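# Ease the can-topped crate down the rollers to the stop

## Task

Move the crate along the roller lane until it sits at rest touching the stop. It must never strike the stop or any arm at high speed. The cans standing on its lid must stay where they are, and no gripper, single or paired, may grasp them. At the end, release everything and pull all arms away. The crate must remain in place with no robot supporting it. Arm bases (metres, scene frame) and facing (degrees counter-clockwise from +x): arm1 x=-1.22 y=+0.68 z=+0.94 facing -85; arm2 x=-0.28 y=+0.68 z=+0.81 facing -99; arm3 x=+1.43 y=+0.62 z=+0.96 facing -90; arm4 x=+1.61 y=-0.66 z=+0.84 facing +102; arm5 x=+0.48 y=-0.65 z=+0.92 facing +82; arm6 x=-0.80 y=-0.66 z=+0.70 facing +92.

## Robot and tools

Setup: six identical i2rt Big YAM arms (arm1 to arm6), each with six revolute joints, a two-finger gripper and a wrist camera (armN_cam_wrist). A fixed room camera, cam_high, looks down over the scene. Arms 1-3 sit on the +y side facing roughly -y; arms 4-6 sit on the -y side facing roughly +y. The hand reaches about 1.0 m from its joint1 axis. Loose objects may occasionally get a brief shove from outside.

Frame: one shared scene frame, origin on the floor, +z up, metres. The point called hand is midway between the fingertips; its z axis runs along the fingers and the fingers open along its y axis. Camera calibration lines give K, distortion, T_world_to_cam and pos_world; wrist-camera poses are derived from reported joints and can be off by more than the stated calibration errors.

execute_actions(actions, cameras): actions is a list holding exactly one action, or empty to just get state and images. The action is an object keyed by arm name ("arm1".."arm6"); each holds {"joints": {...}} with absolute joint targets, not offsets. Keys and ranges: joint1_rad -2.879 to 2.879 (base yaw, positive counter-clockwise seen from above, 0 = direction the foot faces); joint2_rad 0 to 3.141 (shoulder, 0 = upper arm pointing back roughly level, positive lifts it up and forward); joint3_rad 0 to 3.019 (elbow, 0 = folded, positive opens); joint4_rad -1.692 to 1.57 (hand pitch, positive tips fingers up); joint5_rad -1.57 to 1.57 (hand side swing, positive to the arm's right); joint6_rad -2.094 to 2.094 (hand roll, positive clockwise viewed from behind); gripper_m 0 to 0.093 (fingertip gap in metres). Done tolerances: ±0.045, ±0.14, ±0.09, ±0.055, ±0.03, ±0.035 rad and ±0.003 m. All named motions begin together and may finish at different times; joints move at unequal speeds, so the hand can sweep a wide arc. An action lasts at most 15 s. Any unknown key or out-of-range value rejects the whole call with no motion. Omitted joints or arms may keep pushing toward earlier targets. cameras: list of camera names, or "all"/null/omitted for all, [] for none; the "pictures" line lists image order.

wait(seconds): 0 to 10; commands nothing, returns state and images like an empty action.

zoom_image(camera, region): a closer look at one camera's latest full image; region = [x0, y0, x1, y1] pixels from the top-left, no larger than 504 by 504.

read_manual(section): returns only licence texts ("licences"); moves nothing.

finished_scene(scene): ends scene 1 or 2 irreversibly after the last command has been held, and reports success; the next scene's task arrives in its result. Replying with no tool call ends all remaining scenes. If resuming from a summary, first send an empty execute_actions to learn the scene and task.

Reading results: joint_positions are the measured joints. joint_status per joint: "off_target" means it stopped short and may still be pushing; "contact_stop" and "time_out" mean it holds where it stopped, though a timed-out joint may keep a nearby target and keep pushing (listed under on_its_own); "not_followed" after a "joint command not followed" line (with a cause) means a safety check blocked that arm's joint targets, though its gripper command still ran, and the blocked targets may be retried on later actions. on_its_own covers what the call did not command; "held at" is the held target, not the actual position. To relieve a pushing joint, command its reported position. Tiny target changes may not move a joint. A held load makes a joint sag. "limit_stop_at_motor_heat" follows a heat stop; resend the target. MOTOR HOT warns at 85 °C; at 100 °C an OVER-TEMPERATURE FAULT drops the arm until it cools. Once a result reports a stop, later motion, wait and finished_scene calls in that same reply are skipped.

Cautions: arms do not halt on contact and can push hard; sustained pushing overheats motors. A hard squeeze between two arms fails the task and ends the run; a hard hit may too. The anti-collision check can react late and ignores fingers, gripper housings and wrist cameras. Never knock anything off the work area or to the floor. Move the crate gently so it never slams into the stop or an arm, keep the cans undisturbed and ungripped, avoid drops, slips and slams. Finish with grippers open and arms withdrawn, crate resting against the stop on its own.

Each tool is called after "Emit:" by a JSON object that holds its "fn" and its "kwargs", one argument or row to a line.

## Session

Emit:
{"fn": "execute_actions", "kwargs": {
  "actions": []
}}

Scene clock: 0.00 s.
Motor temperatures (°C, as the motors report them): arm1=[26 28 26 29 27 29] | arm2=[27 26 27 29 28 26] | arm3=[29 28 27 27 29 29] | arm4=[28 26 26 28 29 27] | arm5=[29 30 29 28 29 29] | arm6=[27 28 27 28 27 28]
arm1.joint_positions: joint1_rad=-0.018 joint2_rad=+0.459 joint3_rad=+1.455 joint4_rad=-1.123 joint5_rad=-0.267 joint6_rad=+0.303 gripper_m=+0.094
arm1.joint_status: not commanded
arm1.hand: x=-1.1633 y=+0.5284 z=+1.5954 quat_wxyz=(-0.602, -0.527, -0.527, +0.287) (m; scene frame)
arm2.joint_positions: joint1_rad=-0.653 joint2_rad=+0.498 joint3_rad=+1.316 joint4_rad=-1.380 joint5_rad=+0.055 joint6_rad=+0.383 gripper_m=+0.094
arm2.joint_status: not commanded
arm2.hand: x=-0.4320 y=+0.5552 z=+1.3312 quat_wxyz=(-0.241, -0.864, -0.152, +0.416) (m; scene frame)
arm3.joint_positions: joint1_rad=-0.088 joint2_rad=+0.523 joint3_rad=+1.366 joint4_rad=-1.170 joint5_rad=-0.119 joint6_rad=-0.241 gripper_m=+0.094
arm3.joint_status: not commanded
arm3.hand: x=+1.4270 y=+0.4025 z=+1.5395 quat_wxyz=(-0.379, -0.502, -0.640, +0.441) (m; scene frame)
arm4.joint_positions: joint1_rad=-0.245 joint2_rad=+0.492 joint3_rad=+1.449 joint4_rad=-1.271 joint5_rad=+0.250 joint6_rad=-0.464 gripper_m=+0.095
arm4.joint_status: not commanded
arm4.hand: x=+1.6556 y=-0.4968 z=+1.4490 quat_wxyz=(-0.559, +0.634, -0.490, -0.213) (m; scene frame)
arm5.joint_positions: joint1_rad=-0.569 joint2_rad=+0.633 joint3_rad=+1.335 joint4_rad=-1.320 joint5_rad=-0.207 joint6_rad=-0.284 gripper_m=+0.094
arm5.joint_status: not commanded
arm5.hand: x=+0.6078 y=-0.4427 z=+1.4392 quat_wxyz=(-0.417, +0.517, -0.716, -0.214) (m; scene frame)
arm6.joint_positions: joint1_rad=-0.068 joint2_rad=+0.648 joint3_rad=+1.365 joint4_rad=-1.187 joint5_rad=-0.082 joint6_rad=+0.408 gripper_m=+0.095
arm6.joint_status: not commanded
arm6.hand: x=-0.8019 y=-0.4007 z=+1.2616 quat_wxyz=(-0.266, +0.469, -0.706, -0.459) (m; scene frame)
pictures: arm1_cam_wrist, arm2_cam_wrist, arm3_cam_wrist, arm4_cam_wrist, arm5_cam_wrist, arm6_cam_wrist, cam_high
Images, in order (width x height): arm1_cam_wrist 504x504, arm2_cam_wrist 504x504, arm3_cam_wrist 504x504, arm4_cam_wrist 504x504, arm5_cam_wrist 504x504, arm6_cam_wrist 504x504, cam_high 672x504.

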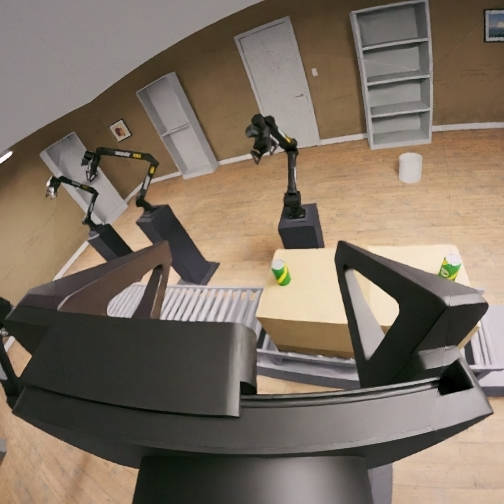

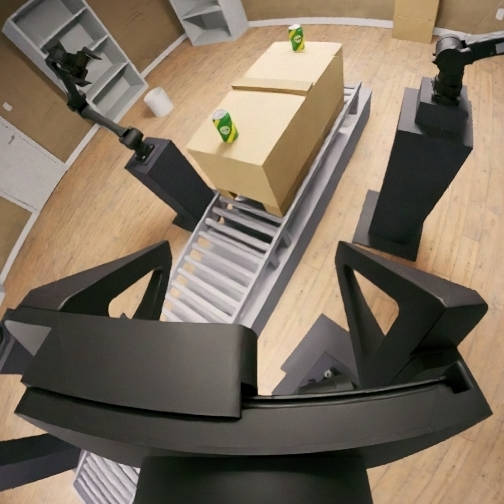

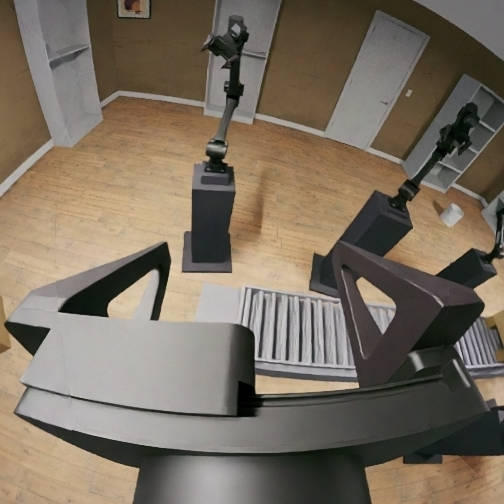

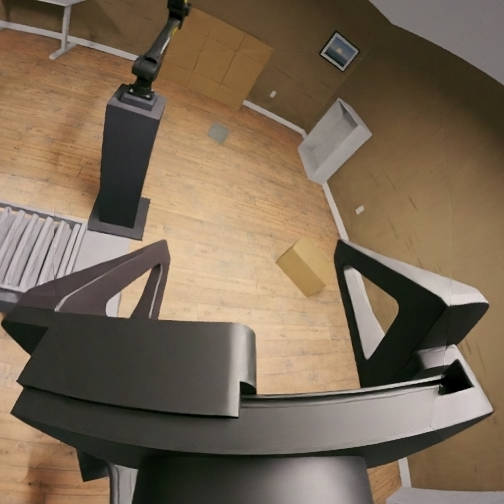

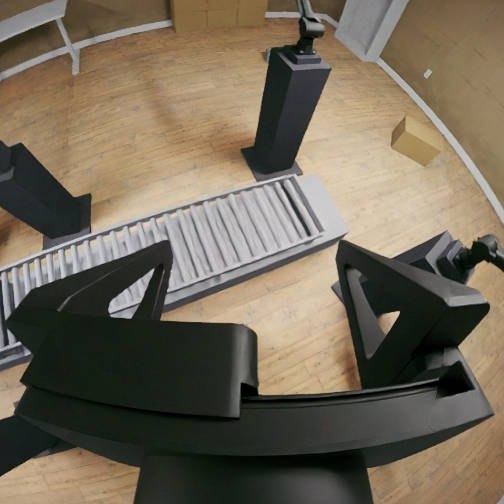

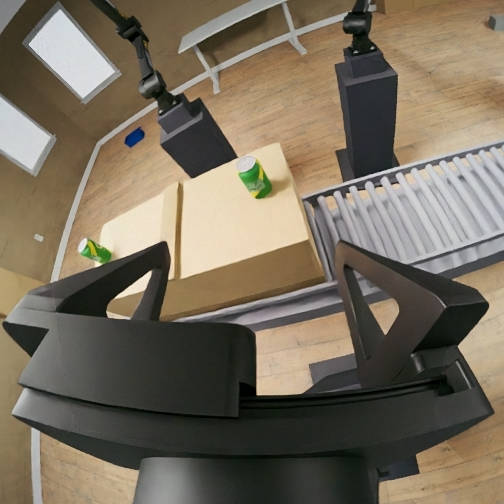

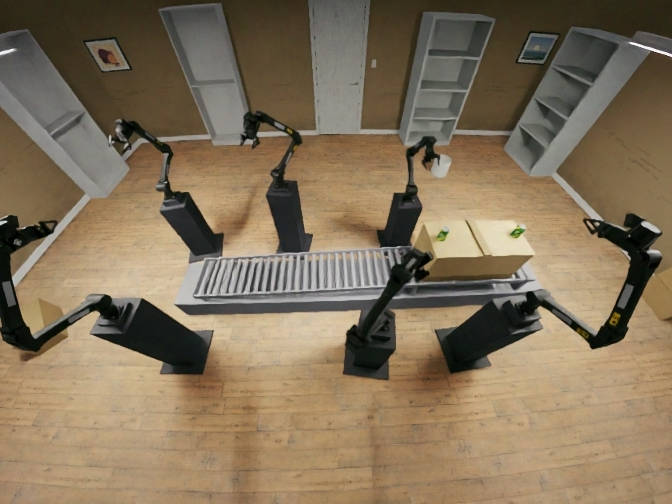

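Emit:
{"fn": "zoom_image", "kwargs": {
  "camera": "arm2_cam_wrist",
  "region": [150, 10, 400, 260]
}}

Emit:
{"fn": "zoom_image", "kwargs": {
  "camera": "cam_high",
  "region": [370, 190, 570, 320]
}}

Emit:
{"fn": "zoom_image", "kwargs": {
  "camera": "cam_high",
  "region": [160, 220, 400, 330]
}}

Region (150, 10, 400, 260) of arm2_cam_wrist's 504x504 image, scaled by 2.016, with more detail than that image has.

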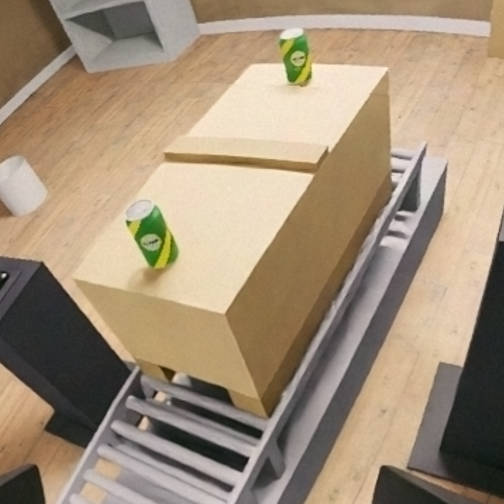

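Region (370, 190, 570, 320) of cam_high's 672x504 image, scaled by 2.520, with more detail than that image has; it fills the top 328 rows of this view, and the rest is white.

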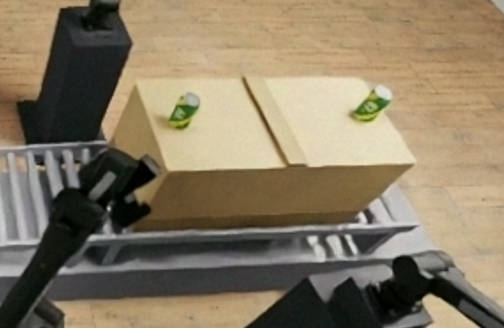

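Region (160, 220, 400, 330) of cam_high's 672x504 image, scaled by 2.100, with more detail than that image has; it fills the top 231 rows of this view, and the rest is white.

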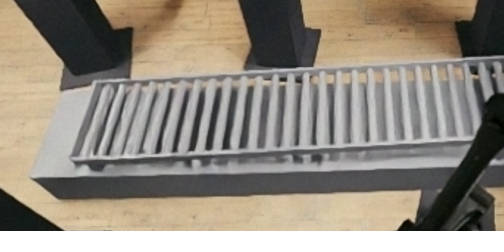

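Emit:
{"fn": "execute_actions", "kwargs": {
  "actions": [
    {"arm1":{"joints":{"joint1_rad":-0.86,"joint2_rad":1.9,"joint3_rad":1.84,"joint4_rad":-0.72,"joint5_rad":0,"joint6_rad":0.9,"gripper_m":0}},"arm2":{"joints":{"joint1_rad":-0.38,"joint2_rad":1.9,"joint3_rad":1.96,"joint4_rad":-0.79,"joint5_rad":0,"joint6_rad":-1.9,"gripper_m":0}},"arm5":{"joints":{"joint1_rad":0.9,"joint2_rad":2.56,"joint3_rad":1.96,"joint4_rad":-0.95,"joint5_rad":0,"joint6_rad":1.9,"gripper_m":0}},"arm3":{"joints":{"joint1_rad":-0.77,"joint2_rad":2.73,"joint3_rad":1.96,"joint4_rad":-0.7,"joint5_rad":0,"joint6_rad":-2.0,"gripper_m":0}}}
  ],
  "cameras": []
}}

Emit:
{"fn": "execute_actions", "kwargs": {
  "actions": [
    {"arm1":{"joints":{"joint2_rad":2.42}},"arm2":{"joints":{"joint2_rad":2.33}}}
  ],
  "cameras": ["cam_high","arm1_cam_wrist","arm2_cam_wrist","arm6_cam_wrist"]
}}

Scene clock: 5.60 s.
Motor temperatures (°C, as the motors report them): arm1=[26 29 28 29 27 29] | arm2=[27 27 29 29 28 26] | arm3=[29 29 28 27 29 29] | arm4=[28 26 27 28 29 27] | arm5=[29 30 30 28 29 29] | arm6=[27 28 28 28 27 28]
arm1.joint_positions: joint1_rad=-0.866 joint2_rad=+1.919 joint3_rad=+1.812 joint4_rad=-0.720 joint5_rad=-0.003 joint6_rad=+0.890 gripper_m=+0.000
arm1.joint_status: all done
arm1.hand: x=-1.7506 y=+0.1364 z=+1.1880 quat_wxyz=(-0.276, -0.930, +0.046, +0.238) (m; scene frame)
arm2.joint_positions: joint1_rad=-0.388 joint2_rad=+1.912 joint3_rad=+1.925 joint4_rad=-0.798 joint5_rad=+0.002 joint6_rad=-1.885 gripper_m=+0.000
arm2.joint_status: all done
arm2.hand: x=-0.6832 y=+0.0225 z=+1.1050 quat_wxyz=(+0.157, -0.107, -0.919, +0.347) (m; scene frame)
arm3.joint_positions: joint1_rad=-0.773 joint2_rad=+2.739 joint3_rad=+1.938 joint4_rad=-0.699 joint5_rad=-0.002 joint6_rad=-1.992 gripper_m=+0.000
arm3.joint_status: all done
arm3.hand: x=+0.9577 y=+0.1325 z=+0.6468 quat_wxyz=(+0.017, -0.172, -0.985, +0.027) (m; scene frame)
arm4.joint_positions: joint1_rad=-0.245 joint2_rad=+0.492 joint3_rad=+1.449 joint4_rad=-1.271 joint5_rad=+0.250 joint6_rad=-0.464 gripper_m=+0.095
arm4.joint_status: not commanded
arm4.hand: x=+1.6556 y=-0.4968 z=+1.4490 quat_wxyz=(-0.559, +0.634, -0.490, -0.213) (m; scene frame)
arm5.joint_positions: joint1_rad=+0.890 joint2_rad=+2.547 joint3_rad=+1.933 joint4_rad=-0.947 joint5_rad=-0.001 joint6_rad=+1.884 gripper_m=+0.001
arm5.joint_status: all done
arm5.hand: x=+0.0159 y=-0.1421 z=+0.7376 quat_wxyz=(-0.003, +0.213, -0.977, -0.004) (m; scene frame)
arm6.joint_positions: joint1_rad=-0.068 joint2_rad=+0.648 joint3_rad=+1.365 joint4_rad=-1.187 joint5_rad=-0.082 joint6_rad=+0.408 gripper_m=+0.095
arm6.joint_status: not commanded
arm6.hand: x=-0.8019 y=-0.4007 z=+1.2616 quat_wxyz=(-0.266, +0.469, -0.706, -0.459) (m; scene frame)
pictures: none
No camera images: the call's "cameras" was empty. Leave "cameras" out to get every camera's image.

Scene clock: 7.10 s.
Motor temperatures (°C, as the motors report them): arm1=[26 29 28 29 27 29] | arm2=[27 27 29 29 28 26] | arm3=[29 29 28 27 29 29] | arm4=[28 26 27 28 29 27] | arm5=[29 30 30 28 29 29] | arm6=[27 28 28 28 27 28]
arm1.joint_positions: joint1_rad=-0.866 joint2_rad=+2.443 joint3_rad=+1.815 joint4_rad=-0.720 joint5_rad=-0.003 joint6_rad=+0.891 gripper_m=+0.000
arm1.joint_status: all done
arm1.hand: x=-1.7184 y=+0.1631 z=+0.8035 quat_wxyz=(-0.088, -0.992, +0.049, +0.070) (m; scene frame)
arm2.joint_positions: joint1_rad=-0.388 joint2_rad=+2.342 joint3_rad=+1.927 joint4_rad=-0.798 joint5_rad=+0.002 joint6_rad=-1.886 gripper_m=+0.000
arm2.joint_status: all done
arm2.hand: x=-0.6813 y=+0.0219 z=+0.7789 quat_wxyz=(+0.071, -0.112, -0.978, +0.160) (m; scene frame)
arm3.joint_positions: joint1_rad=-0.773 joint2_rad=+2.739 joint3_rad=+1.938 joint4_rad=-0.699 joint5_rad=-0.002 joint6_rad=-1.992 gripper_m=+0.000
arm3.joint_status: not commanded
arm3.hand: x=+0.9577 y=+0.1325 z=+0.6468 quat_wxyz=(+0.017, -0.172, -0.985, +0.027) (m; scene frame)
arm4.joint_positions: joint1_rad=-0.245 joint2_rad=+0.492 joint3_rad=+1.449 joint4_rad=-1.271 joint5_rad=+0.250 joint6_rad=-0.464 gripper_m=+0.095
arm4.joint_status: not commanded
arm4.hand: x=+1.6556 y=-0.4968 z=+1.4490 quat_wxyz=(-0.559, +0.634, -0.490, -0.213) (m; scene frame)
arm5.joint_positions: joint1_rad=+0.890 joint2_rad=+2.547 joint3_rad=+1.933 joint4_rad=-0.947 joint5_rad=-0.001 joint6_rad=+1.885 gripper_m=+0.001
arm5.joint_status: not commanded
arm5.hand: x=+0.0159 y=-0.1421 z=+0.7376 quat_wxyz=(-0.003, +0.213, -0.977, -0.004) (m; scene frame)
arm6.joint_positions: joint1_rad=-0.068 joint2_rad=+0.648 joint3_rad=+1.365 joint4_rad=-1.187 joint5_rad=-0.082 joint6_rad=+0.408 gripper_m=+0.095
arm6.joint_status: not commanded
arm6.hand: x=-0.8019 y=-0.4007 z=+1.2616 quat_wxyz=(-0.266, +0.469, -0.706, -0.459) (m; scene frame)
pictures: arm1_cam_wrist, arm2_cam_wrist, arm6_cam_wrist, cam_high
camera_calibration (this result's frames):
arm1_cam_wrist: T_world_to_cam=[[0.0865197, 0.979529, -0.181762, 0.136044], [0.887024, 0.00731779, 0.461665, 1.15863], [0.453544, -0.20117, -0.868233, 1.63516], [0, 0, 0, 1]] pos_world=[-1.78112, 0.187208, 0.909529]
arm2_cam_wrist: T_world_to_cam=[[-0.193495, -0.930831, 0.310021, -0.348596], [-0.676006, 0.355503, 0.645471, -0.967994], [-0.711038, -0.0846803, -0.698036, 0.184311], [0, 0, 0, 1]] pos_world=[-0.590769, 0.0352488, 0.86154]
Images, in order (width x height): arm1_cam_wrist 504x504, arm2_cam_wrist 504x504, arm6_cam_wrist 504x504, cam_high 672x504.

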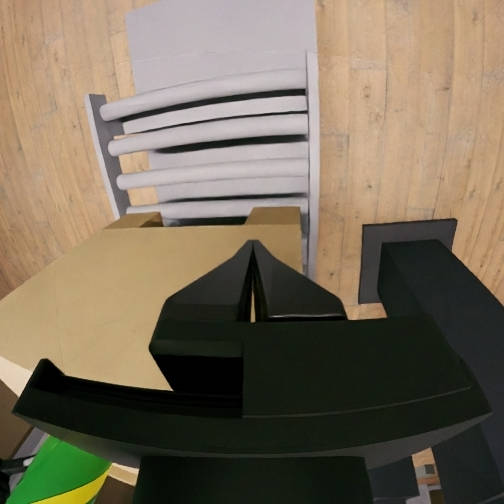

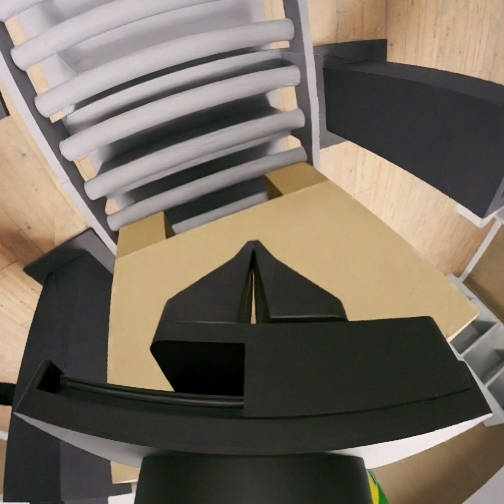

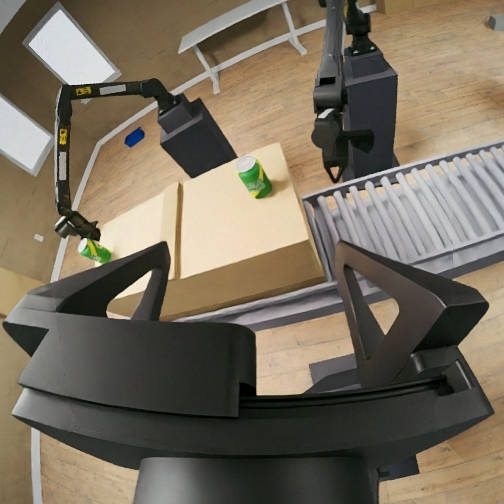

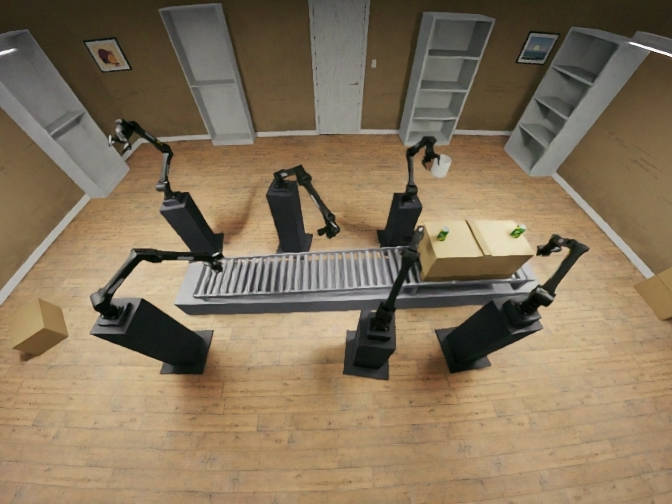

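Emit:
{"fn": "execute_actions", "kwargs": {
  "actions": [
    {"arm1":{"joints":{"joint1_rad":-0.78}},"arm2":{"joints":{"joint1_rad":-0.5,"joint4_rad":-0.9}}}
  ],
  "cameras": ["arm6_cam_wrist"]
}}

Emit:
{"fn": "execute_actions", "kwargs": {
  "actions": [
    {"arm1":{"joints":{"joint1_rad":-0.7}}}
  ],
  "cameras": ["cam_high","arm6_cam_wrist"]
}}

Scene clock: 8.70 s.
Motor temperatures (°C, as the motors report them): arm1=[26 30 28 29 27 29] | arm2=[27 28 30 29 28 26] | arm3=[29 30 29 27 29 29] | arm4=[28 26 27 28 29 27] | arm5=[29 31 31 28 29 29] | arm6=[27 28 28 28 27 28]
arm1.joint_positions: joint1_rad=-0.788 joint2_rad=+2.440 joint3_rad=+1.816 joint4_rad=-0.717 joint5_rad=+0.004 joint6_rad=+0.890 gripper_m=+0.000
arm1.joint_status: all done
arm1.hand: x=-1.6793 y=+0.1247 z=+0.8068 quat_wxyz=(-0.092, -0.993, +0.010, +0.071) (m; scene frame)
arm2.joint_positions: joint1_rad=-0.504 joint2_rad=+2.342 joint3_rad=+1.927 joint4_rad=-0.888 joint5_rad=+0.001 joint6_rad=-1.886 gripper_m=+0.000
arm2.joint_status: all done
arm2.hand: x=-0.7418 y=+0.0889 z=+0.7718 quat_wxyz=(+0.059, -0.170, -0.977, +0.116) (m; scene frame)
arm3.joint_positions: joint1_rad=-0.773 joint2_rad=+2.739 joint3_rad=+1.938 joint4_rad=-0.699 joint5_rad=-0.002 joint6_rad=-1.992 gripper_m=+0.000
arm3.joint_status: not commanded
arm3.hand: x=+0.9577 y=+0.1325 z=+0.6468 quat_wxyz=(+0.017, -0.172, -0.985, +0.027) (m; scene frame)
arm4.joint_positions: joint1_rad=-0.245 joint2_rad=+0.492 joint3_rad=+1.449 joint4_rad=-1.271 joint5_rad=+0.250 joint6_rad=-0.464 gripper_m=+0.095
arm4.joint_status: not commanded
arm4.hand: x=+1.6556 y=-0.4968 z=+1.4490 quat_wxyz=(-0.559, +0.634, -0.490, -0.213) (m; scene frame)
arm5.joint_positions: joint1_rad=+0.890 joint2_rad=+2.547 joint3_rad=+1.933 joint4_rad=-0.947 joint5_rad=-0.001 joint6_rad=+1.885 gripper_m=+0.001
arm5.joint_status: not commanded
arm5.hand: x=+0.0159 y=-0.1421 z=+0.7376 quat_wxyz=(-0.003, +0.213, -0.977, -0.004) (m; scene frame)
arm6.joint_positions: joint1_rad=-0.068 joint2_rad=+0.648 joint3_rad=+1.365 joint4_rad=-1.187 joint5_rad=-0.082 joint6_rad=+0.408 gripper_m=+0.095
arm6.joint_status: not commanded
arm6.hand: x=-0.8019 y=-0.4007 z=+1.2616 quat_wxyz=(-0.266, +0.469, -0.706, -0.459) (m; scene frame)
pictures: arm6_cam_wrist
Images, in order (width x height): arm6_cam_wrist 504x504.

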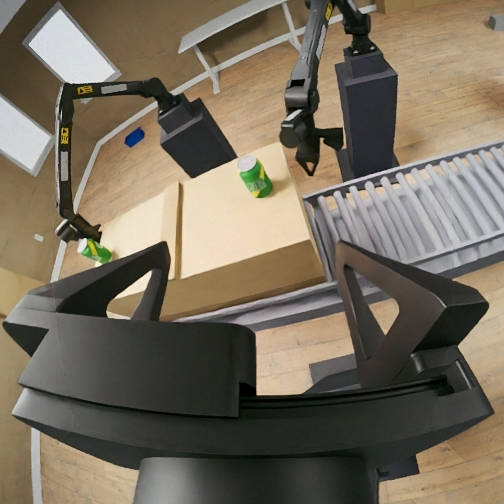

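Scene clock: 10.00 s.
Motor temperatures (°C, as the motors report them): arm1=[26 30 28 29 27 29] | arm2=[27 28 30 29 28 26] | arm3=[29 30 29 27 29 29] | arm4=[28 26 28 28 29 27] | arm5=[29 31 31 28 29 29] | arm6=[27 28 29 28 27 28]
arm1.joint_positions: joint1_rad=-0.714 joint2_rad=+2.440 joint3_rad=+1.816 joint4_rad=-0.717 joint5_rad=+0.004 joint6_rad=+0.890 gripper_m=+0.000
arm1.joint_status: all done
arm1.hand: x=-1.6372 y=+0.0916 z=+0.8076 quat_wxyz=(-0.095, -0.993, -0.027, +0.069) (m; scene frame)
arm2.joint_positions: joint1_rad=-0.494 joint2_rad=+2.342 joint3_rad=+1.927 joint4_rad=-0.895 joint5_rad=-0.003 joint6_rad=-1.887 gripper_m=+0.000
arm2.joint_status: not commanded
arm2.hand: x=-0.7345 y=+0.0855 z=+0.7714 quat_wxyz=(+0.055, -0.165, -0.978, +0.114) (m; scene frame)
arm3.joint_positions: joint1_rad=-0.773 joint2_rad=+2.739 joint3_rad=+1.938 joint4_rad=-0.699 joint5_rad=-0.002 joint6_rad=-1.992 gripper_m=+0.000
arm3.joint_status: not commanded
arm3.hand: x=+0.9577 y=+0.1325 z=+0.6468 quat_wxyz=(+0.017, -0.172, -0.985, +0.027) (m; scene frame)
arm4.joint_positions: joint1_rad=-0.245 joint2_rad=+0.492 joint3_rad=+1.449 joint4_rad=-1.271 joint5_rad=+0.250 joint6_rad=-0.464 gripper_m=+0.095
arm4.joint_status: not commanded
arm4.hand: x=+1.6556 y=-0.4968 z=+1.4490 quat_wxyz=(-0.559, +0.634, -0.490, -0.213) (m; scene frame)
arm5.joint_positions: joint1_rad=+0.890 joint2_rad=+2.547 joint3_rad=+1.933 joint4_rad=-0.947 joint5_rad=-0.001 joint6_rad=+1.885 gripper_m=+0.001
arm5.joint_status: not commanded
arm5.hand: x=+0.0159 y=-0.1421 z=+0.7376 quat_wxyz=(-0.003, +0.213, -0.977, -0.004) (m; scene frame)
arm6.joint_positions: joint1_rad=-0.068 joint2_rad=+0.648 joint3_rad=+1.365 joint4_rad=-1.187 joint5_rad=-0.082 joint6_rad=+0.408 gripper_m=+0.095
arm6.joint_status: not commanded
arm6.hand: x=-0.8019 y=-0.4007 z=+1.2616 quat_wxyz=(-0.266, +0.469, -0.706, -0.459) (m; scene frame)
pictures: arm6_cam_wrist, cam_high
Images, in order (width x height): arm6_cam_wrist 504x504, cam_high 672x504.

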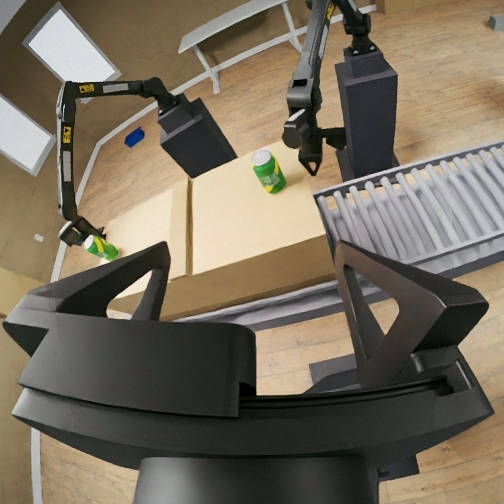

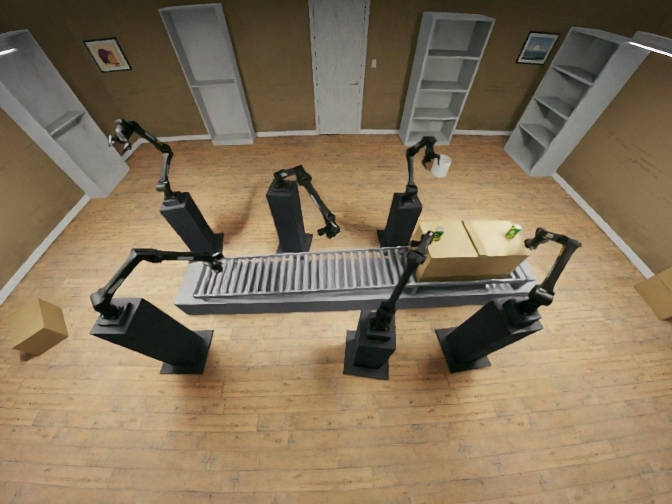

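Emit:
{"fn": "execute_actions", "kwargs": {
  "actions": [
    {"arm2":{"joints":{"joint1_rad":-0.42,"joint2_rad":2.27,"joint3_rad":1.84}}}
  ],
  "cameras": ["arm6_cam_wrist"]
}}

Scene clock: 11.30 s.
Motor temperatures (°C, as the motors report them): arm1=[26 30 29 29 27 29] | arm2=[27 28 30 29 28 26] | arm3=[29 30 29 27 29 29] | arm4=[28 26 28 28 29 27] | arm5=[29 31 31 28 29 29] | arm6=[27 28 29 28 27 28]
arm1.joint_positions: joint1_rad=-0.714 joint2_rad=+2.440 joint3_rad=+1.816 joint4_rad=-0.717 joint5_rad=+0.004 joint6_rad=+0.890 gripper_m=+0.000
arm1.joint_status: not commanded
arm1.hand: x=-1.6372 y=+0.0916 z=+0.8076 quat_wxyz=(-0.095, -0.993, -0.027, +0.069) (m; scene frame)
arm2.joint_positions: joint1_rad=-0.411 joint2_rad=+2.290 joint3_rad=+1.843 joint4_rad=-0.895 joint5_rad=-0.001 joint6_rad=-1.887 gripper_m=+0.000
arm2.joint_status: all done
arm2.hand: x=-0.6707 y=+0.0713 z=+0.7748 quat_wxyz=(+0.044, -0.124, -0.986, +0.102) (m; scene frame)
arm3.joint_positions: joint1_rad=-0.773 joint2_rad=+2.739 joint3_rad=+1.938 joint4_rad=-0.699 joint5_rad=-0.002 joint6_rad=-1.992 gripper_m=+0.000
arm3.joint_status: not commanded
arm3.hand: x=+0.9577 y=+0.1325 z=+0.6468 quat_wxyz=(+0.017, -0.172, -0.985, +0.027) (m; scene frame)
arm4.joint_positions: joint1_rad=-0.245 joint2_rad=+0.492 joint3_rad=+1.449 joint4_rad=-1.271 joint5_rad=+0.250 joint6_rad=-0.464 gripper_m=+0.095
arm4.joint_status: not commanded
arm4.hand: x=+1.6556 y=-0.4968 z=+1.4490 quat_wxyz=(-0.559, +0.634, -0.490, -0.213) (m; scene frame)
arm5.joint_positions: joint1_rad=+0.890 joint2_rad=+2.547 joint3_rad=+1.933 joint4_rad=-0.947 joint5_rad=-0.001 joint6_rad=+1.885 gripper_m=+0.001
arm5.joint_status: not commanded
arm5.hand: x=+0.0159 y=-0.1421 z=+0.7376 quat_wxyz=(-0.003, +0.213, -0.977, -0.004) (m; scene frame)
arm6.joint_positions: joint1_rad=-0.068 joint2_rad=+0.648 joint3_rad=+1.365 joint4_rad=-1.187 joint5_rad=-0.082 joint6_rad=+0.408 gripper_m=+0.095
arm6.joint_status: not commanded
arm6.hand: x=-0.8019 y=-0.4007 z=+1.2616 quat_wxyz=(-0.266, +0.469, -0.706, -0.459) (m; scene frame)
pictures: arm6_cam_wrist
Images, in order (width x height): arm6_cam_wrist 504x504.

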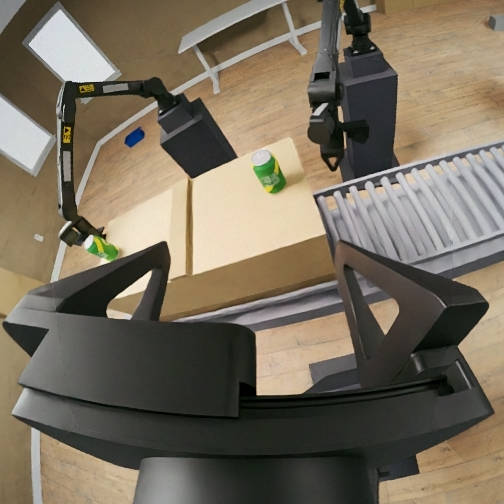

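Emit:
{"fn": "execute_actions", "kwargs": {
  "actions": [
    {"arm1":{"joints":{"joint1_rad":-0.64,"joint2_rad":2.32,"joint3_rad":1.62,"joint4_rad":-0.62}}}
  ],
  "cameras": ["arm6_cam_wrist"]
}}

Emit:
{"fn": "execute_actions", "kwargs": {
  "actions": [
    {"arm1":{"joints":{"joint1_rad":-0.53,"joint6_rad":1.1}},"arm2":{"joints":{"joint1_rad":-0.35,"joint2_rad":2.2,"joint3_rad":1.7}}}
  ],
  "cameras": ["arm6_cam_wrist","cam_high"]
}}

Scene clock: 21.43 s.
Motor temperatures (°C, as the motors report them): arm1=[26 32 30 29 27 29] | arm2=[27 30 31 29 28 26] | arm3=[29 32 30 27 29 29] | arm4=[28 26 28 28 29 27] | arm5=[29 32 32 28 29 29] | arm6=[27 28 30 28 27 28]
arm1.joint_positions: joint1_rad=-0.661 joint2_rad=+2.302 joint3_rad=+1.638 joint4_rad=-0.614 joint5_rad=+0.007 joint6_rad=+0.891 gripper_m=+0.000
arm1.joint_status: all done
arm1.hand: x=-1.5936 y=+0.0908 z=+0.8434 quat_wxyz=(-0.121, -0.988, -0.052, +0.086) (m; scene frame)
arm2.joint_positions: joint1_rad=-0.411 joint2_rad=+2.290 joint3_rad=+1.843 joint4_rad=-0.895 joint5_rad=-0.001 joint6_rad=-1.887 gripper_m=+0.000
arm2.joint_status: not commanded
arm2.hand: x=-0.6707 y=+0.0713 z=+0.7748 quat_wxyz=(+0.044, -0.124, -0.986, +0.102) (m; scene frame)
arm3.joint_positions: joint1_rad=-0.773 joint2_rad=+2.739 joint3_rad=+1.938 joint4_rad=-0.699 joint5_rad=-0.002 joint6_rad=-1.992 gripper_m=+0.000
arm3.joint_status: not commanded
arm3.hand: x=+0.9577 y=+0.1325 z=+0.6468 quat_wxyz=(+0.017, -0.172, -0.985, +0.027) (m; scene frame)
arm4.joint_positions: joint1_rad=-0.245 joint2_rad=+0.492 joint3_rad=+1.449 joint4_rad=-1.271 joint5_rad=+0.250 joint6_rad=-0.464 gripper_m=+0.095
arm4.joint_status: not commanded
arm4.hand: x=+1.6556 y=-0.4968 z=+1.4490 quat_wxyz=(-0.559, +0.634, -0.490, -0.213) (m; scene frame)
arm5.joint_positions: joint1_rad=+0.890 joint2_rad=+2.547 joint3_rad=+1.933 joint4_rad=-0.947 joint5_rad=-0.001 joint6_rad=+1.885 gripper_m=+0.001
arm5.joint_status: not commanded
arm5.hand: x=+0.0159 y=-0.1421 z=+0.7376 quat_wxyz=(-0.003, +0.213, -0.977, -0.004) (m; scene frame)
arm6.joint_positions: joint1_rad=-0.068 joint2_rad=+0.648 joint3_rad=+1.365 joint4_rad=-1.187 joint5_rad=-0.082 joint6_rad=+0.408 gripper_m=+0.095
arm6.joint_status: not commanded
arm6.hand: x=-0.8019 y=-0.4007 z=+1.2616 quat_wxyz=(-0.266, +0.469, -0.706, -0.459) (m; scene frame)
pictures: arm6_cam_wrist
Images, in order (width x height): arm6_cam_wrist 504x504.

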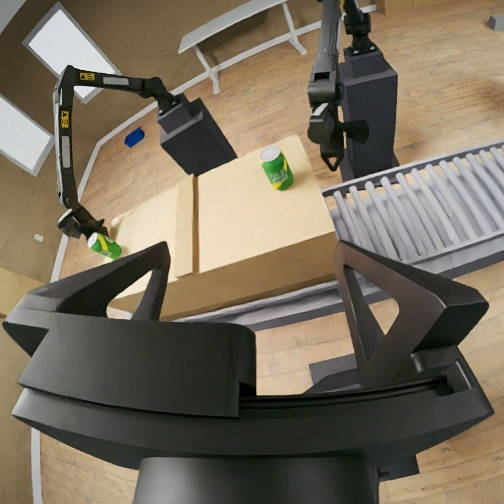

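Scene clock: 23.17 s.
Motor temperatures (°C, as the motors report them): arm1=[26 32 30 29 27 29] | arm2=[27 30 31 29 28 26] | arm3=[29 32 30 27 29 29] | arm4=[28 26 28 28 29 27] | arm5=[29 32 32 28 29 29] | arm6=[27 28 30 28 27 28]
arm1.joint_positions: joint1_rad=-0.533 joint2_rad=+2.300 joint3_rad=+1.630 joint4_rad=-0.614 joint5_rad=+0.003 joint6_rad=+1.090 gripper_m=+0.000
arm1.joint_status: all done
arm1.hand: x=-1.5137 y=+0.0498 z=+0.8427 quat_wxyz=(-0.132, -0.989, -0.017, +0.062) (m; scene frame)
arm2.joint_positions: joint1_rad=-0.335 joint2_rad=+2.218 joint3_rad=+1.697 joint4_rad=-0.897 joint5_rad=-0.006 joint6_rad=-1.889 gripper_m=+0.000
arm2.joint_status: all done
arm2.hand: x=-0.5990 y=+0.0864 z=+0.7682 quat_wxyz=(+0.023, -0.086, -0.994, +0.070) (m; scene frame)
arm3.joint_positions: joint1_rad=-0.773 joint2_rad=+2.739 joint3_rad=+1.938 joint4_rad=-0.699 joint5_rad=-0.002 joint6_rad=-1.992 gripper_m=+0.000
arm3.joint_status: not commanded
arm3.hand: x=+0.9577 y=+0.1325 z=+0.6468 quat_wxyz=(+0.017, -0.172, -0.985, +0.027) (m; scene frame)
arm4.joint_positions: joint1_rad=-0.245 joint2_rad=+0.492 joint3_rad=+1.449 joint4_rad=-1.271 joint5_rad=+0.250 joint6_rad=-0.464 gripper_m=+0.095
arm4.joint_status: not commanded
arm4.hand: x=+1.6556 y=-0.4968 z=+1.4490 quat_wxyz=(-0.559, +0.634, -0.490, -0.213) (m; scene frame)
arm5.joint_positions: joint1_rad=+0.890 joint2_rad=+2.547 joint3_rad=+1.933 joint4_rad=-0.947 joint5_rad=-0.001 joint6_rad=+1.885 gripper_m=+0.001
arm5.joint_status: not commanded
arm5.hand: x=+0.0159 y=-0.1421 z=+0.7376 quat_wxyz=(-0.003, +0.213, -0.977, -0.004) (m; scene frame)
arm6.joint_positions: joint1_rad=-0.068 joint2_rad=+0.648 joint3_rad=+1.365 joint4_rad=-1.187 joint5_rad=-0.082 joint6_rad=+0.408 gripper_m=+0.095
arm6.joint_status: not commanded
arm6.hand: x=-0.8019 y=-0.4007 z=+1.2616 quat_wxyz=(-0.266, +0.469, -0.706, -0.459) (m; scene frame)
pictures: arm6_cam_wrist, cam_high
Images, in order (width x height): arm6_cam_wrist 504x504, cam_high 672x504.

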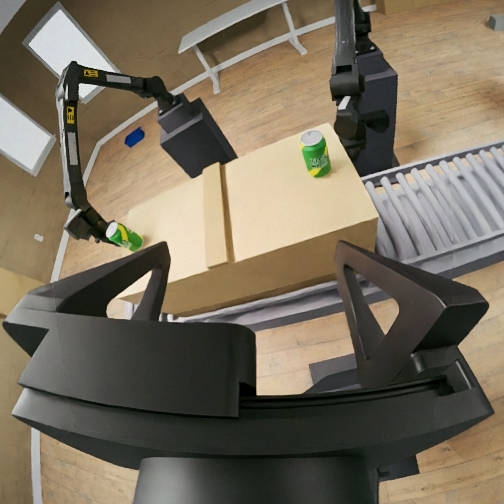

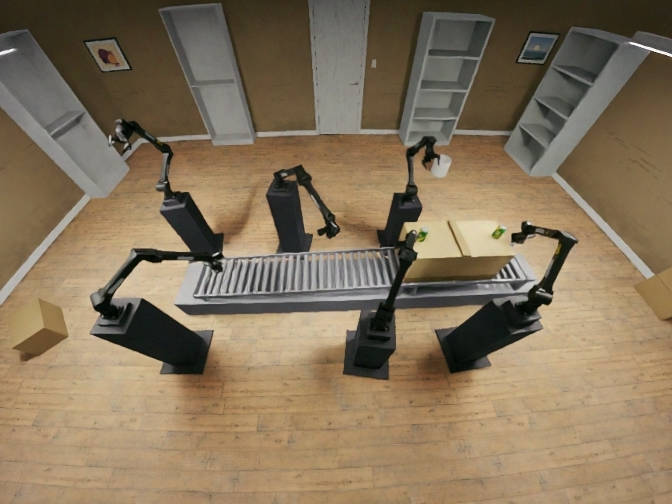

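Now rolling freely.

Emit:
{"fn": "execute_actions", "kwargs": {
  "actions": [
    {"arm2":{"joints":{"joint1_rad":-0.29,"joint2_rad":2.11,"joint3_rad":1.54,"joint4_rad":-0.83}}}
  ],
  "cameras": ["cam_high"]
}}

Emit:
{"fn": "execute_actions", "kwargs": {
  "actions": [
    {"arm2":{"joints":{"joint1_rad":-0.22,"joint2_rad":2.03,"joint3_rad":1.38,"joint4_rad":-0.76}}}
  ],
  "cameras": []
}}

Emit:
{"fn": "execute_actions", "kwargs": {
  "actions": [
    {"arm2":{"joints":{"joint1_rad":-0.12,"joint6_rad":-1.75}}}
  ],
  "cameras": []
}}

Emit:
{"fn": "execute_actions", "kwargs": {
  "actions": [
    {"arm2":{"joints":{"joint1_rad":-0.02}}}
  ],
  "cameras": ["cam_high","arm2_cam_wrist"]
}}

Scene clock: 24.60 s.
Motor temperatures (°C, as the motors report them): arm1=[26 32 30 29 27 29] | arm2=[27 30 31 29 28 26] | arm3=[29 32 30 27 29 29] | arm4=[28 26 29 28 29 27] | arm5=[29 33 32 28 29 29] | arm6=[27 28 30 28 27 28]
arm1.joint_positions: joint1_rad=-0.533 joint2_rad=+2.300 joint3_rad=+1.630 joint4_rad=-0.614 joint5_rad=+0.003 joint6_rad=+1.090 gripper_m=+0.000
arm1.joint_status: not commanded
arm1.hand: x=-1.5137 y=+0.0498 z=+0.8427 quat_wxyz=(-0.132, -0.989, -0.017, +0.062) (m; scene frame)
arm2.joint_positions: joint1_rad=-0.288 joint2_rad=+2.123 joint3_rad=+1.542 joint4_rad=-0.847 joint5_rad=-0.002 joint6_rad=-1.889 gripper_m=+0.000
arm2.joint_status: all done
arm2.hand: x=-0.5543 y=+0.1092 z=+0.7744 quat_wxyz=(+0.022, -0.063, -0.996, +0.065) (m; scene frame)
arm3.joint_positions: joint1_rad=-0.773 joint2_rad=+2.739 joint3_rad=+1.938 joint4_rad=-0.699 joint5_rad=-0.002 joint6_rad=-1.992 gripper_m=+0.000
arm3.joint_status: not commanded
arm3.hand: x=+0.9577 y=+0.1325 z=+0.6468 quat_wxyz=(+0.017, -0.172, -0.985, +0.027) (m; scene frame)
arm4.joint_positions: joint1_rad=-0.245 joint2_rad=+0.492 joint3_rad=+1.449 joint4_rad=-1.271 joint5_rad=+0.250 joint6_rad=-0.464 gripper_m=+0.095
arm4.joint_status: not commanded
arm4.hand: x=+1.6556 y=-0.4968 z=+1.4490 quat_wxyz=(-0.559, +0.634, -0.490, -0.213) (m; scene frame)
arm5.joint_positions: joint1_rad=+0.890 joint2_rad=+2.547 joint3_rad=+1.933 joint4_rad=-0.947 joint5_rad=-0.001 joint6_rad=+1.885 gripper_m=+0.001
arm5.joint_status: not commanded
arm5.hand: x=+0.0159 y=-0.1421 z=+0.7376 quat_wxyz=(-0.003, +0.213, -0.977, -0.004) (m; scene frame)
arm6.joint_positions: joint1_rad=-0.068 joint2_rad=+0.648 joint3_rad=+1.365 joint4_rad=-1.187 joint5_rad=-0.082 joint6_rad=+0.408 gripper_m=+0.095
arm6.joint_status: not commanded
arm6.hand: x=-0.8019 y=-0.4007 z=+1.2616 quat_wxyz=(-0.266, +0.469, -0.706, -0.459) (m; scene frame)
pictures: cam_high
Images, in order (width x height): cam_high 672x504.

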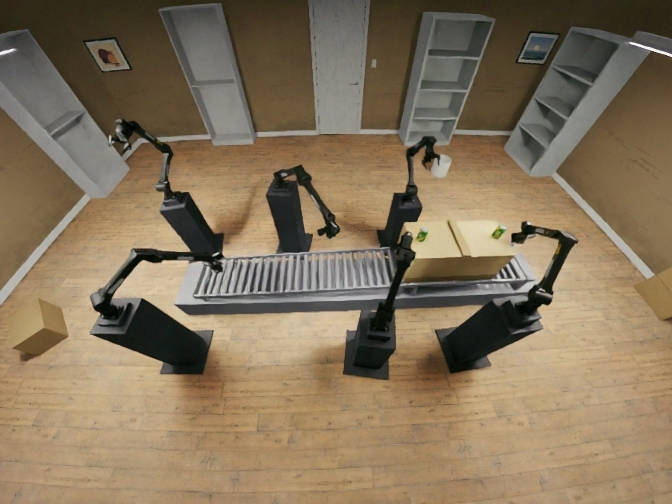

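Scene clock: 25.57 s.
Motor temperatures (°C, as the motors report them): arm1=[26 32 30 29 27 29] | arm2=[27 30 31 29 28 26] | arm3=[29 32 30 27 29 29] | arm4=[28 26 29 28 29 27] | arm5=[29 33 32 28 29 29] | arm6=[27 28 30 28 27 28]
arm1.joint_positions: joint1_rad=-0.533 joint2_rad=+2.300 joint3_rad=+1.630 joint4_rad=-0.614 joint5_rad=+0.003 joint6_rad=+1.090 gripper_m=+0.000
arm1.joint_status: not commanded
arm1.hand: x=-1.5137 y=+0.0498 z=+0.8427 quat_wxyz=(-0.132, -0.989, -0.017, +0.062) (m; scene frame)
arm2.joint_positions: joint1_rad=-0.213 joint2_rad=+2.043 joint3_rad=+1.380 joint4_rad=-0.775 joint5_rad=-0.001 joint6_rad=-1.889 gripper_m=+0.000
arm2.joint_status: all done
arm2.hand: x=-0.4943 y=+0.1324 z=+0.7683 quat_wxyz=(+0.018, -0.025, -0.998, +0.061) (m; scene frame)
arm3.joint_positions: joint1_rad=-0.773 joint2_rad=+2.739 joint3_rad=+1.938 joint4_rad=-0.699 joint5_rad=-0.002 joint6_rad=-1.992 gripper_m=+0.000
arm3.joint_status: not commanded
arm3.hand: x=+0.9577 y=+0.1325 z=+0.6468 quat_wxyz=(+0.017, -0.172, -0.985, +0.027) (m; scene frame)
arm4.joint_positions: joint1_rad=-0.245 joint2_rad=+0.492 joint3_rad=+1.449 joint4_rad=-1.271 joint5_rad=+0.250 joint6_rad=-0.464 gripper_m=+0.095
arm4.joint_status: not commanded
arm4.hand: x=+1.6556 y=-0.4968 z=+1.4490 quat_wxyz=(-0.559, +0.634, -0.490, -0.213) (m; scene frame)
arm5.joint_positions: joint1_rad=+0.890 joint2_rad=+2.547 joint3_rad=+1.933 joint4_rad=-0.947 joint5_rad=-0.001 joint6_rad=+1.885 gripper_m=+0.001
arm5.joint_status: not commanded
arm5.hand: x=+0.0159 y=-0.1421 z=+0.7376 quat_wxyz=(-0.003, +0.213, -0.977, -0.004) (m; scene frame)
arm6.joint_positions: joint1_rad=-0.068 joint2_rad=+0.648 joint3_rad=+1.365 joint4_rad=-1.187 joint5_rad=-0.082 joint6_rad=+0.408 gripper_m=+0.095
arm6.joint_status: not commanded
arm6.hand: x=-0.8019 y=-0.4007 z=+1.2616 quat_wxyz=(-0.266, +0.469, -0.706, -0.459) (m; scene frame)
pictures: none
No camera images: the call's "cameras" was empty. Leave "cameras" out to get every camera's image.

Scene clock: 26.67 s.
Motor temperatures (°C, as the motors report them): arm1=[26 32 30 29 27 29] | arm2=[27 30 31 29 28 26] | arm3=[29 32 30 27 29 29] | arm4=[28 26 29 28 29 27] | arm5=[29 33 32 28 29 29] | arm6=[27 28 30 28 27 28]
arm1.joint_positions: joint1_rad=-0.533 joint2_rad=+2.300 joint3_rad=+1.630 joint4_rad=-0.614 joint5_rad=+0.003 joint6_rad=+1.090 gripper_m=+0.000
arm1.joint_status: not commanded
arm1.hand: x=-1.5137 y=+0.0498 z=+0.8427 quat_wxyz=(-0.132, -0.989, -0.017, +0.062) (m; scene frame)
arm2.joint_positions: joint1_rad=-0.111 joint2_rad=+2.043 joint3_rad=+1.380 joint4_rad=-0.775 joint5_rad=-0.001 joint6_rad=-1.765 gripper_m=+0.000
arm2.joint_status: all done
arm2.hand: x=-0.4378 y=+0.1138 z=+0.7687 quat_wxyz=(+0.011, -0.036, -0.997, +0.063) (m; scene frame)
arm3.joint_positions: joint1_rad=-0.773 joint2_rad=+2.739 joint3_rad=+1.938 joint4_rad=-0.699 joint5_rad=-0.002 joint6_rad=-1.992 gripper_m=+0.000
arm3.joint_status: not commanded
arm3.hand: x=+0.9577 y=+0.1325 z=+0.6468 quat_wxyz=(+0.017, -0.172, -0.985, +0.027) (m; scene frame)
arm4.joint_positions: joint1_rad=-0.245 joint2_rad=+0.492 joint3_rad=+1.449 joint4_rad=-1.271 joint5_rad=+0.250 joint6_rad=-0.464 gripper_m=+0.095
arm4.joint_status: not commanded
arm4.hand: x=+1.6556 y=-0.4968 z=+1.4490 quat_wxyz=(-0.559, +0.634, -0.490, -0.213) (m; scene frame)
arm5.joint_positions: joint1_rad=+0.890 joint2_rad=+2.547 joint3_rad=+1.933 joint4_rad=-0.947 joint5_rad=-0.001 joint6_rad=+1.885 gripper_m=+0.001
arm5.joint_status: not commanded
arm5.hand: x=+0.0159 y=-0.1421 z=+0.7376 quat_wxyz=(-0.003, +0.213, -0.977, -0.004) (m; scene frame)
arm6.joint_positions: joint1_rad=-0.068 joint2_rad=+0.648 joint3_rad=+1.365 joint4_rad=-1.187 joint5_rad=-0.082 joint6_rad=+0.408 gripper_m=+0.095
arm6.joint_status: not commanded
arm6.hand: x=-0.8019 y=-0.4007 z=+1.2616 quat_wxyz=(-0.266, +0.469, -0.706, -0.459) (m; scene frame)
pictures: none
No camera images: the call's "cameras" was empty. Leave "cameras" out to get every camera's image.

Scene clock: 27.67 s.
Motor temperatures (°C, as the motors report them): arm1=[26 32 30 29 27 29] | arm2=[27 30 31 29 28 26] | arm3=[29 32 30 27 29 29] | arm4=[28 26 29 28 29 27] | arm5=[29 33 32 28 29 29] | arm6=[27 28 30 28 27 28]
arm1.joint_positions: joint1_rad=-0.533 joint2_rad=+2.300 joint3_rad=+1.630 joint4_rad=-0.614 joint5_rad=+0.003 joint6_rad=+1.090 gripper_m=+0.000
arm1.joint_status: not commanded
arm1.hand: x=-1.5137 y=+0.0498 z=+0.8427 quat_wxyz=(-0.132, -0.989, -0.017, +0.062) (m; scene frame)
arm2.joint_positions: joint1_rad=-0.011 joint2_rad=+2.043 joint3_rad=+1.380 joint4_rad=-0.775 joint5_rad=-0.001 joint6_rad=-1.765 gripper_m=+0.000
arm2.joint_status: all done
arm2.hand: x=-0.3804 y=+0.1012 z=+0.7691 quat_wxyz=(+0.007, +0.014, -0.998, +0.064) (m; scene frame)
arm3.joint_positions: joint1_rad=-0.773 joint2_rad=+2.739 joint3_rad=+1.938 joint4_rad=-0.699 joint5_rad=-0.002 joint6_rad=-1.992 gripper_m=+0.000
arm3.joint_status: not commanded
arm3.hand: x=+0.9577 y=+0.1325 z=+0.6468 quat_wxyz=(+0.017, -0.172, -0.985, +0.027) (m; scene frame)
arm4.joint_positions: joint1_rad=-0.245 joint2_rad=+0.492 joint3_rad=+1.449 joint4_rad=-1.271 joint5_rad=+0.250 joint6_rad=-0.464 gripper_m=+0.095
arm4.joint_status: not commanded
arm4.hand: x=+1.6556 y=-0.4968 z=+1.4490 quat_wxyz=(-0.559, +0.634, -0.490, -0.213) (m; scene frame)
arm5.joint_positions: joint1_rad=+0.890 joint2_rad=+2.547 joint3_rad=+1.933 joint4_rad=-0.947 joint5_rad=-0.001 joint6_rad=+1.885 gripper_m=+0.001
arm5.joint_status: not commanded
arm5.hand: x=+0.0159 y=-0.1421 z=+0.7376 quat_wxyz=(-0.003, +0.213, -0.977, -0.004) (m; scene frame)
arm6.joint_positions: joint1_rad=-0.068 joint2_rad=+0.648 joint3_rad=+1.365 joint4_rad=-1.187 joint5_rad=-0.082 joint6_rad=+0.408 gripper_m=+0.095
arm6.joint_status: not commanded
arm6.hand: x=-0.8019 y=-0.4007 z=+1.2616 quat_wxyz=(-0.266, +0.469, -0.706, -0.459) (m; scene frame)
pictures: arm2_cam_wrist, cam_high
camera_calibration (this result's frames):
arm2_cam_wrist: T_world_to_cam=[[0.0347445, -0.993463, 0.108736, 0.0344068], [-0.796621, 0.0381685, 0.603273, -0.767715], [-0.603479, -0.107582, -0.790088, 0.512168], [0, 0, 0, 1]] pos_world=[-0.30369, 0.118584, 0.864058]
Images, in order (width x height): arm2_cam_wrist 504x504, cam_high 672x504.

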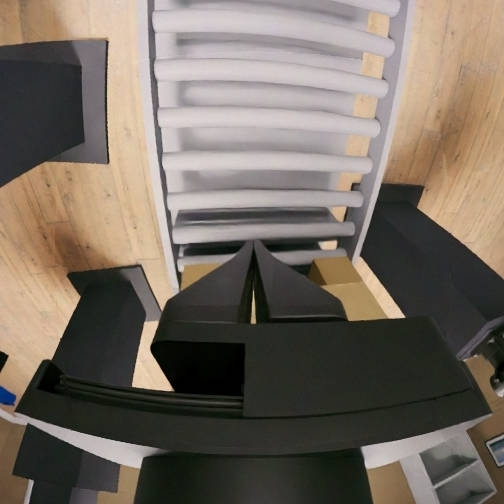

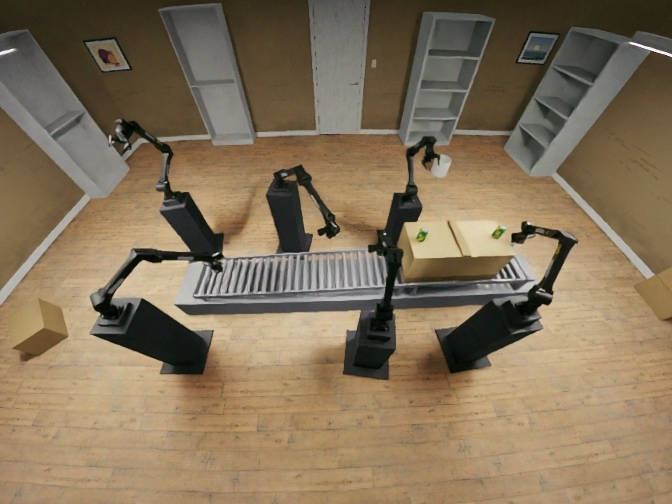

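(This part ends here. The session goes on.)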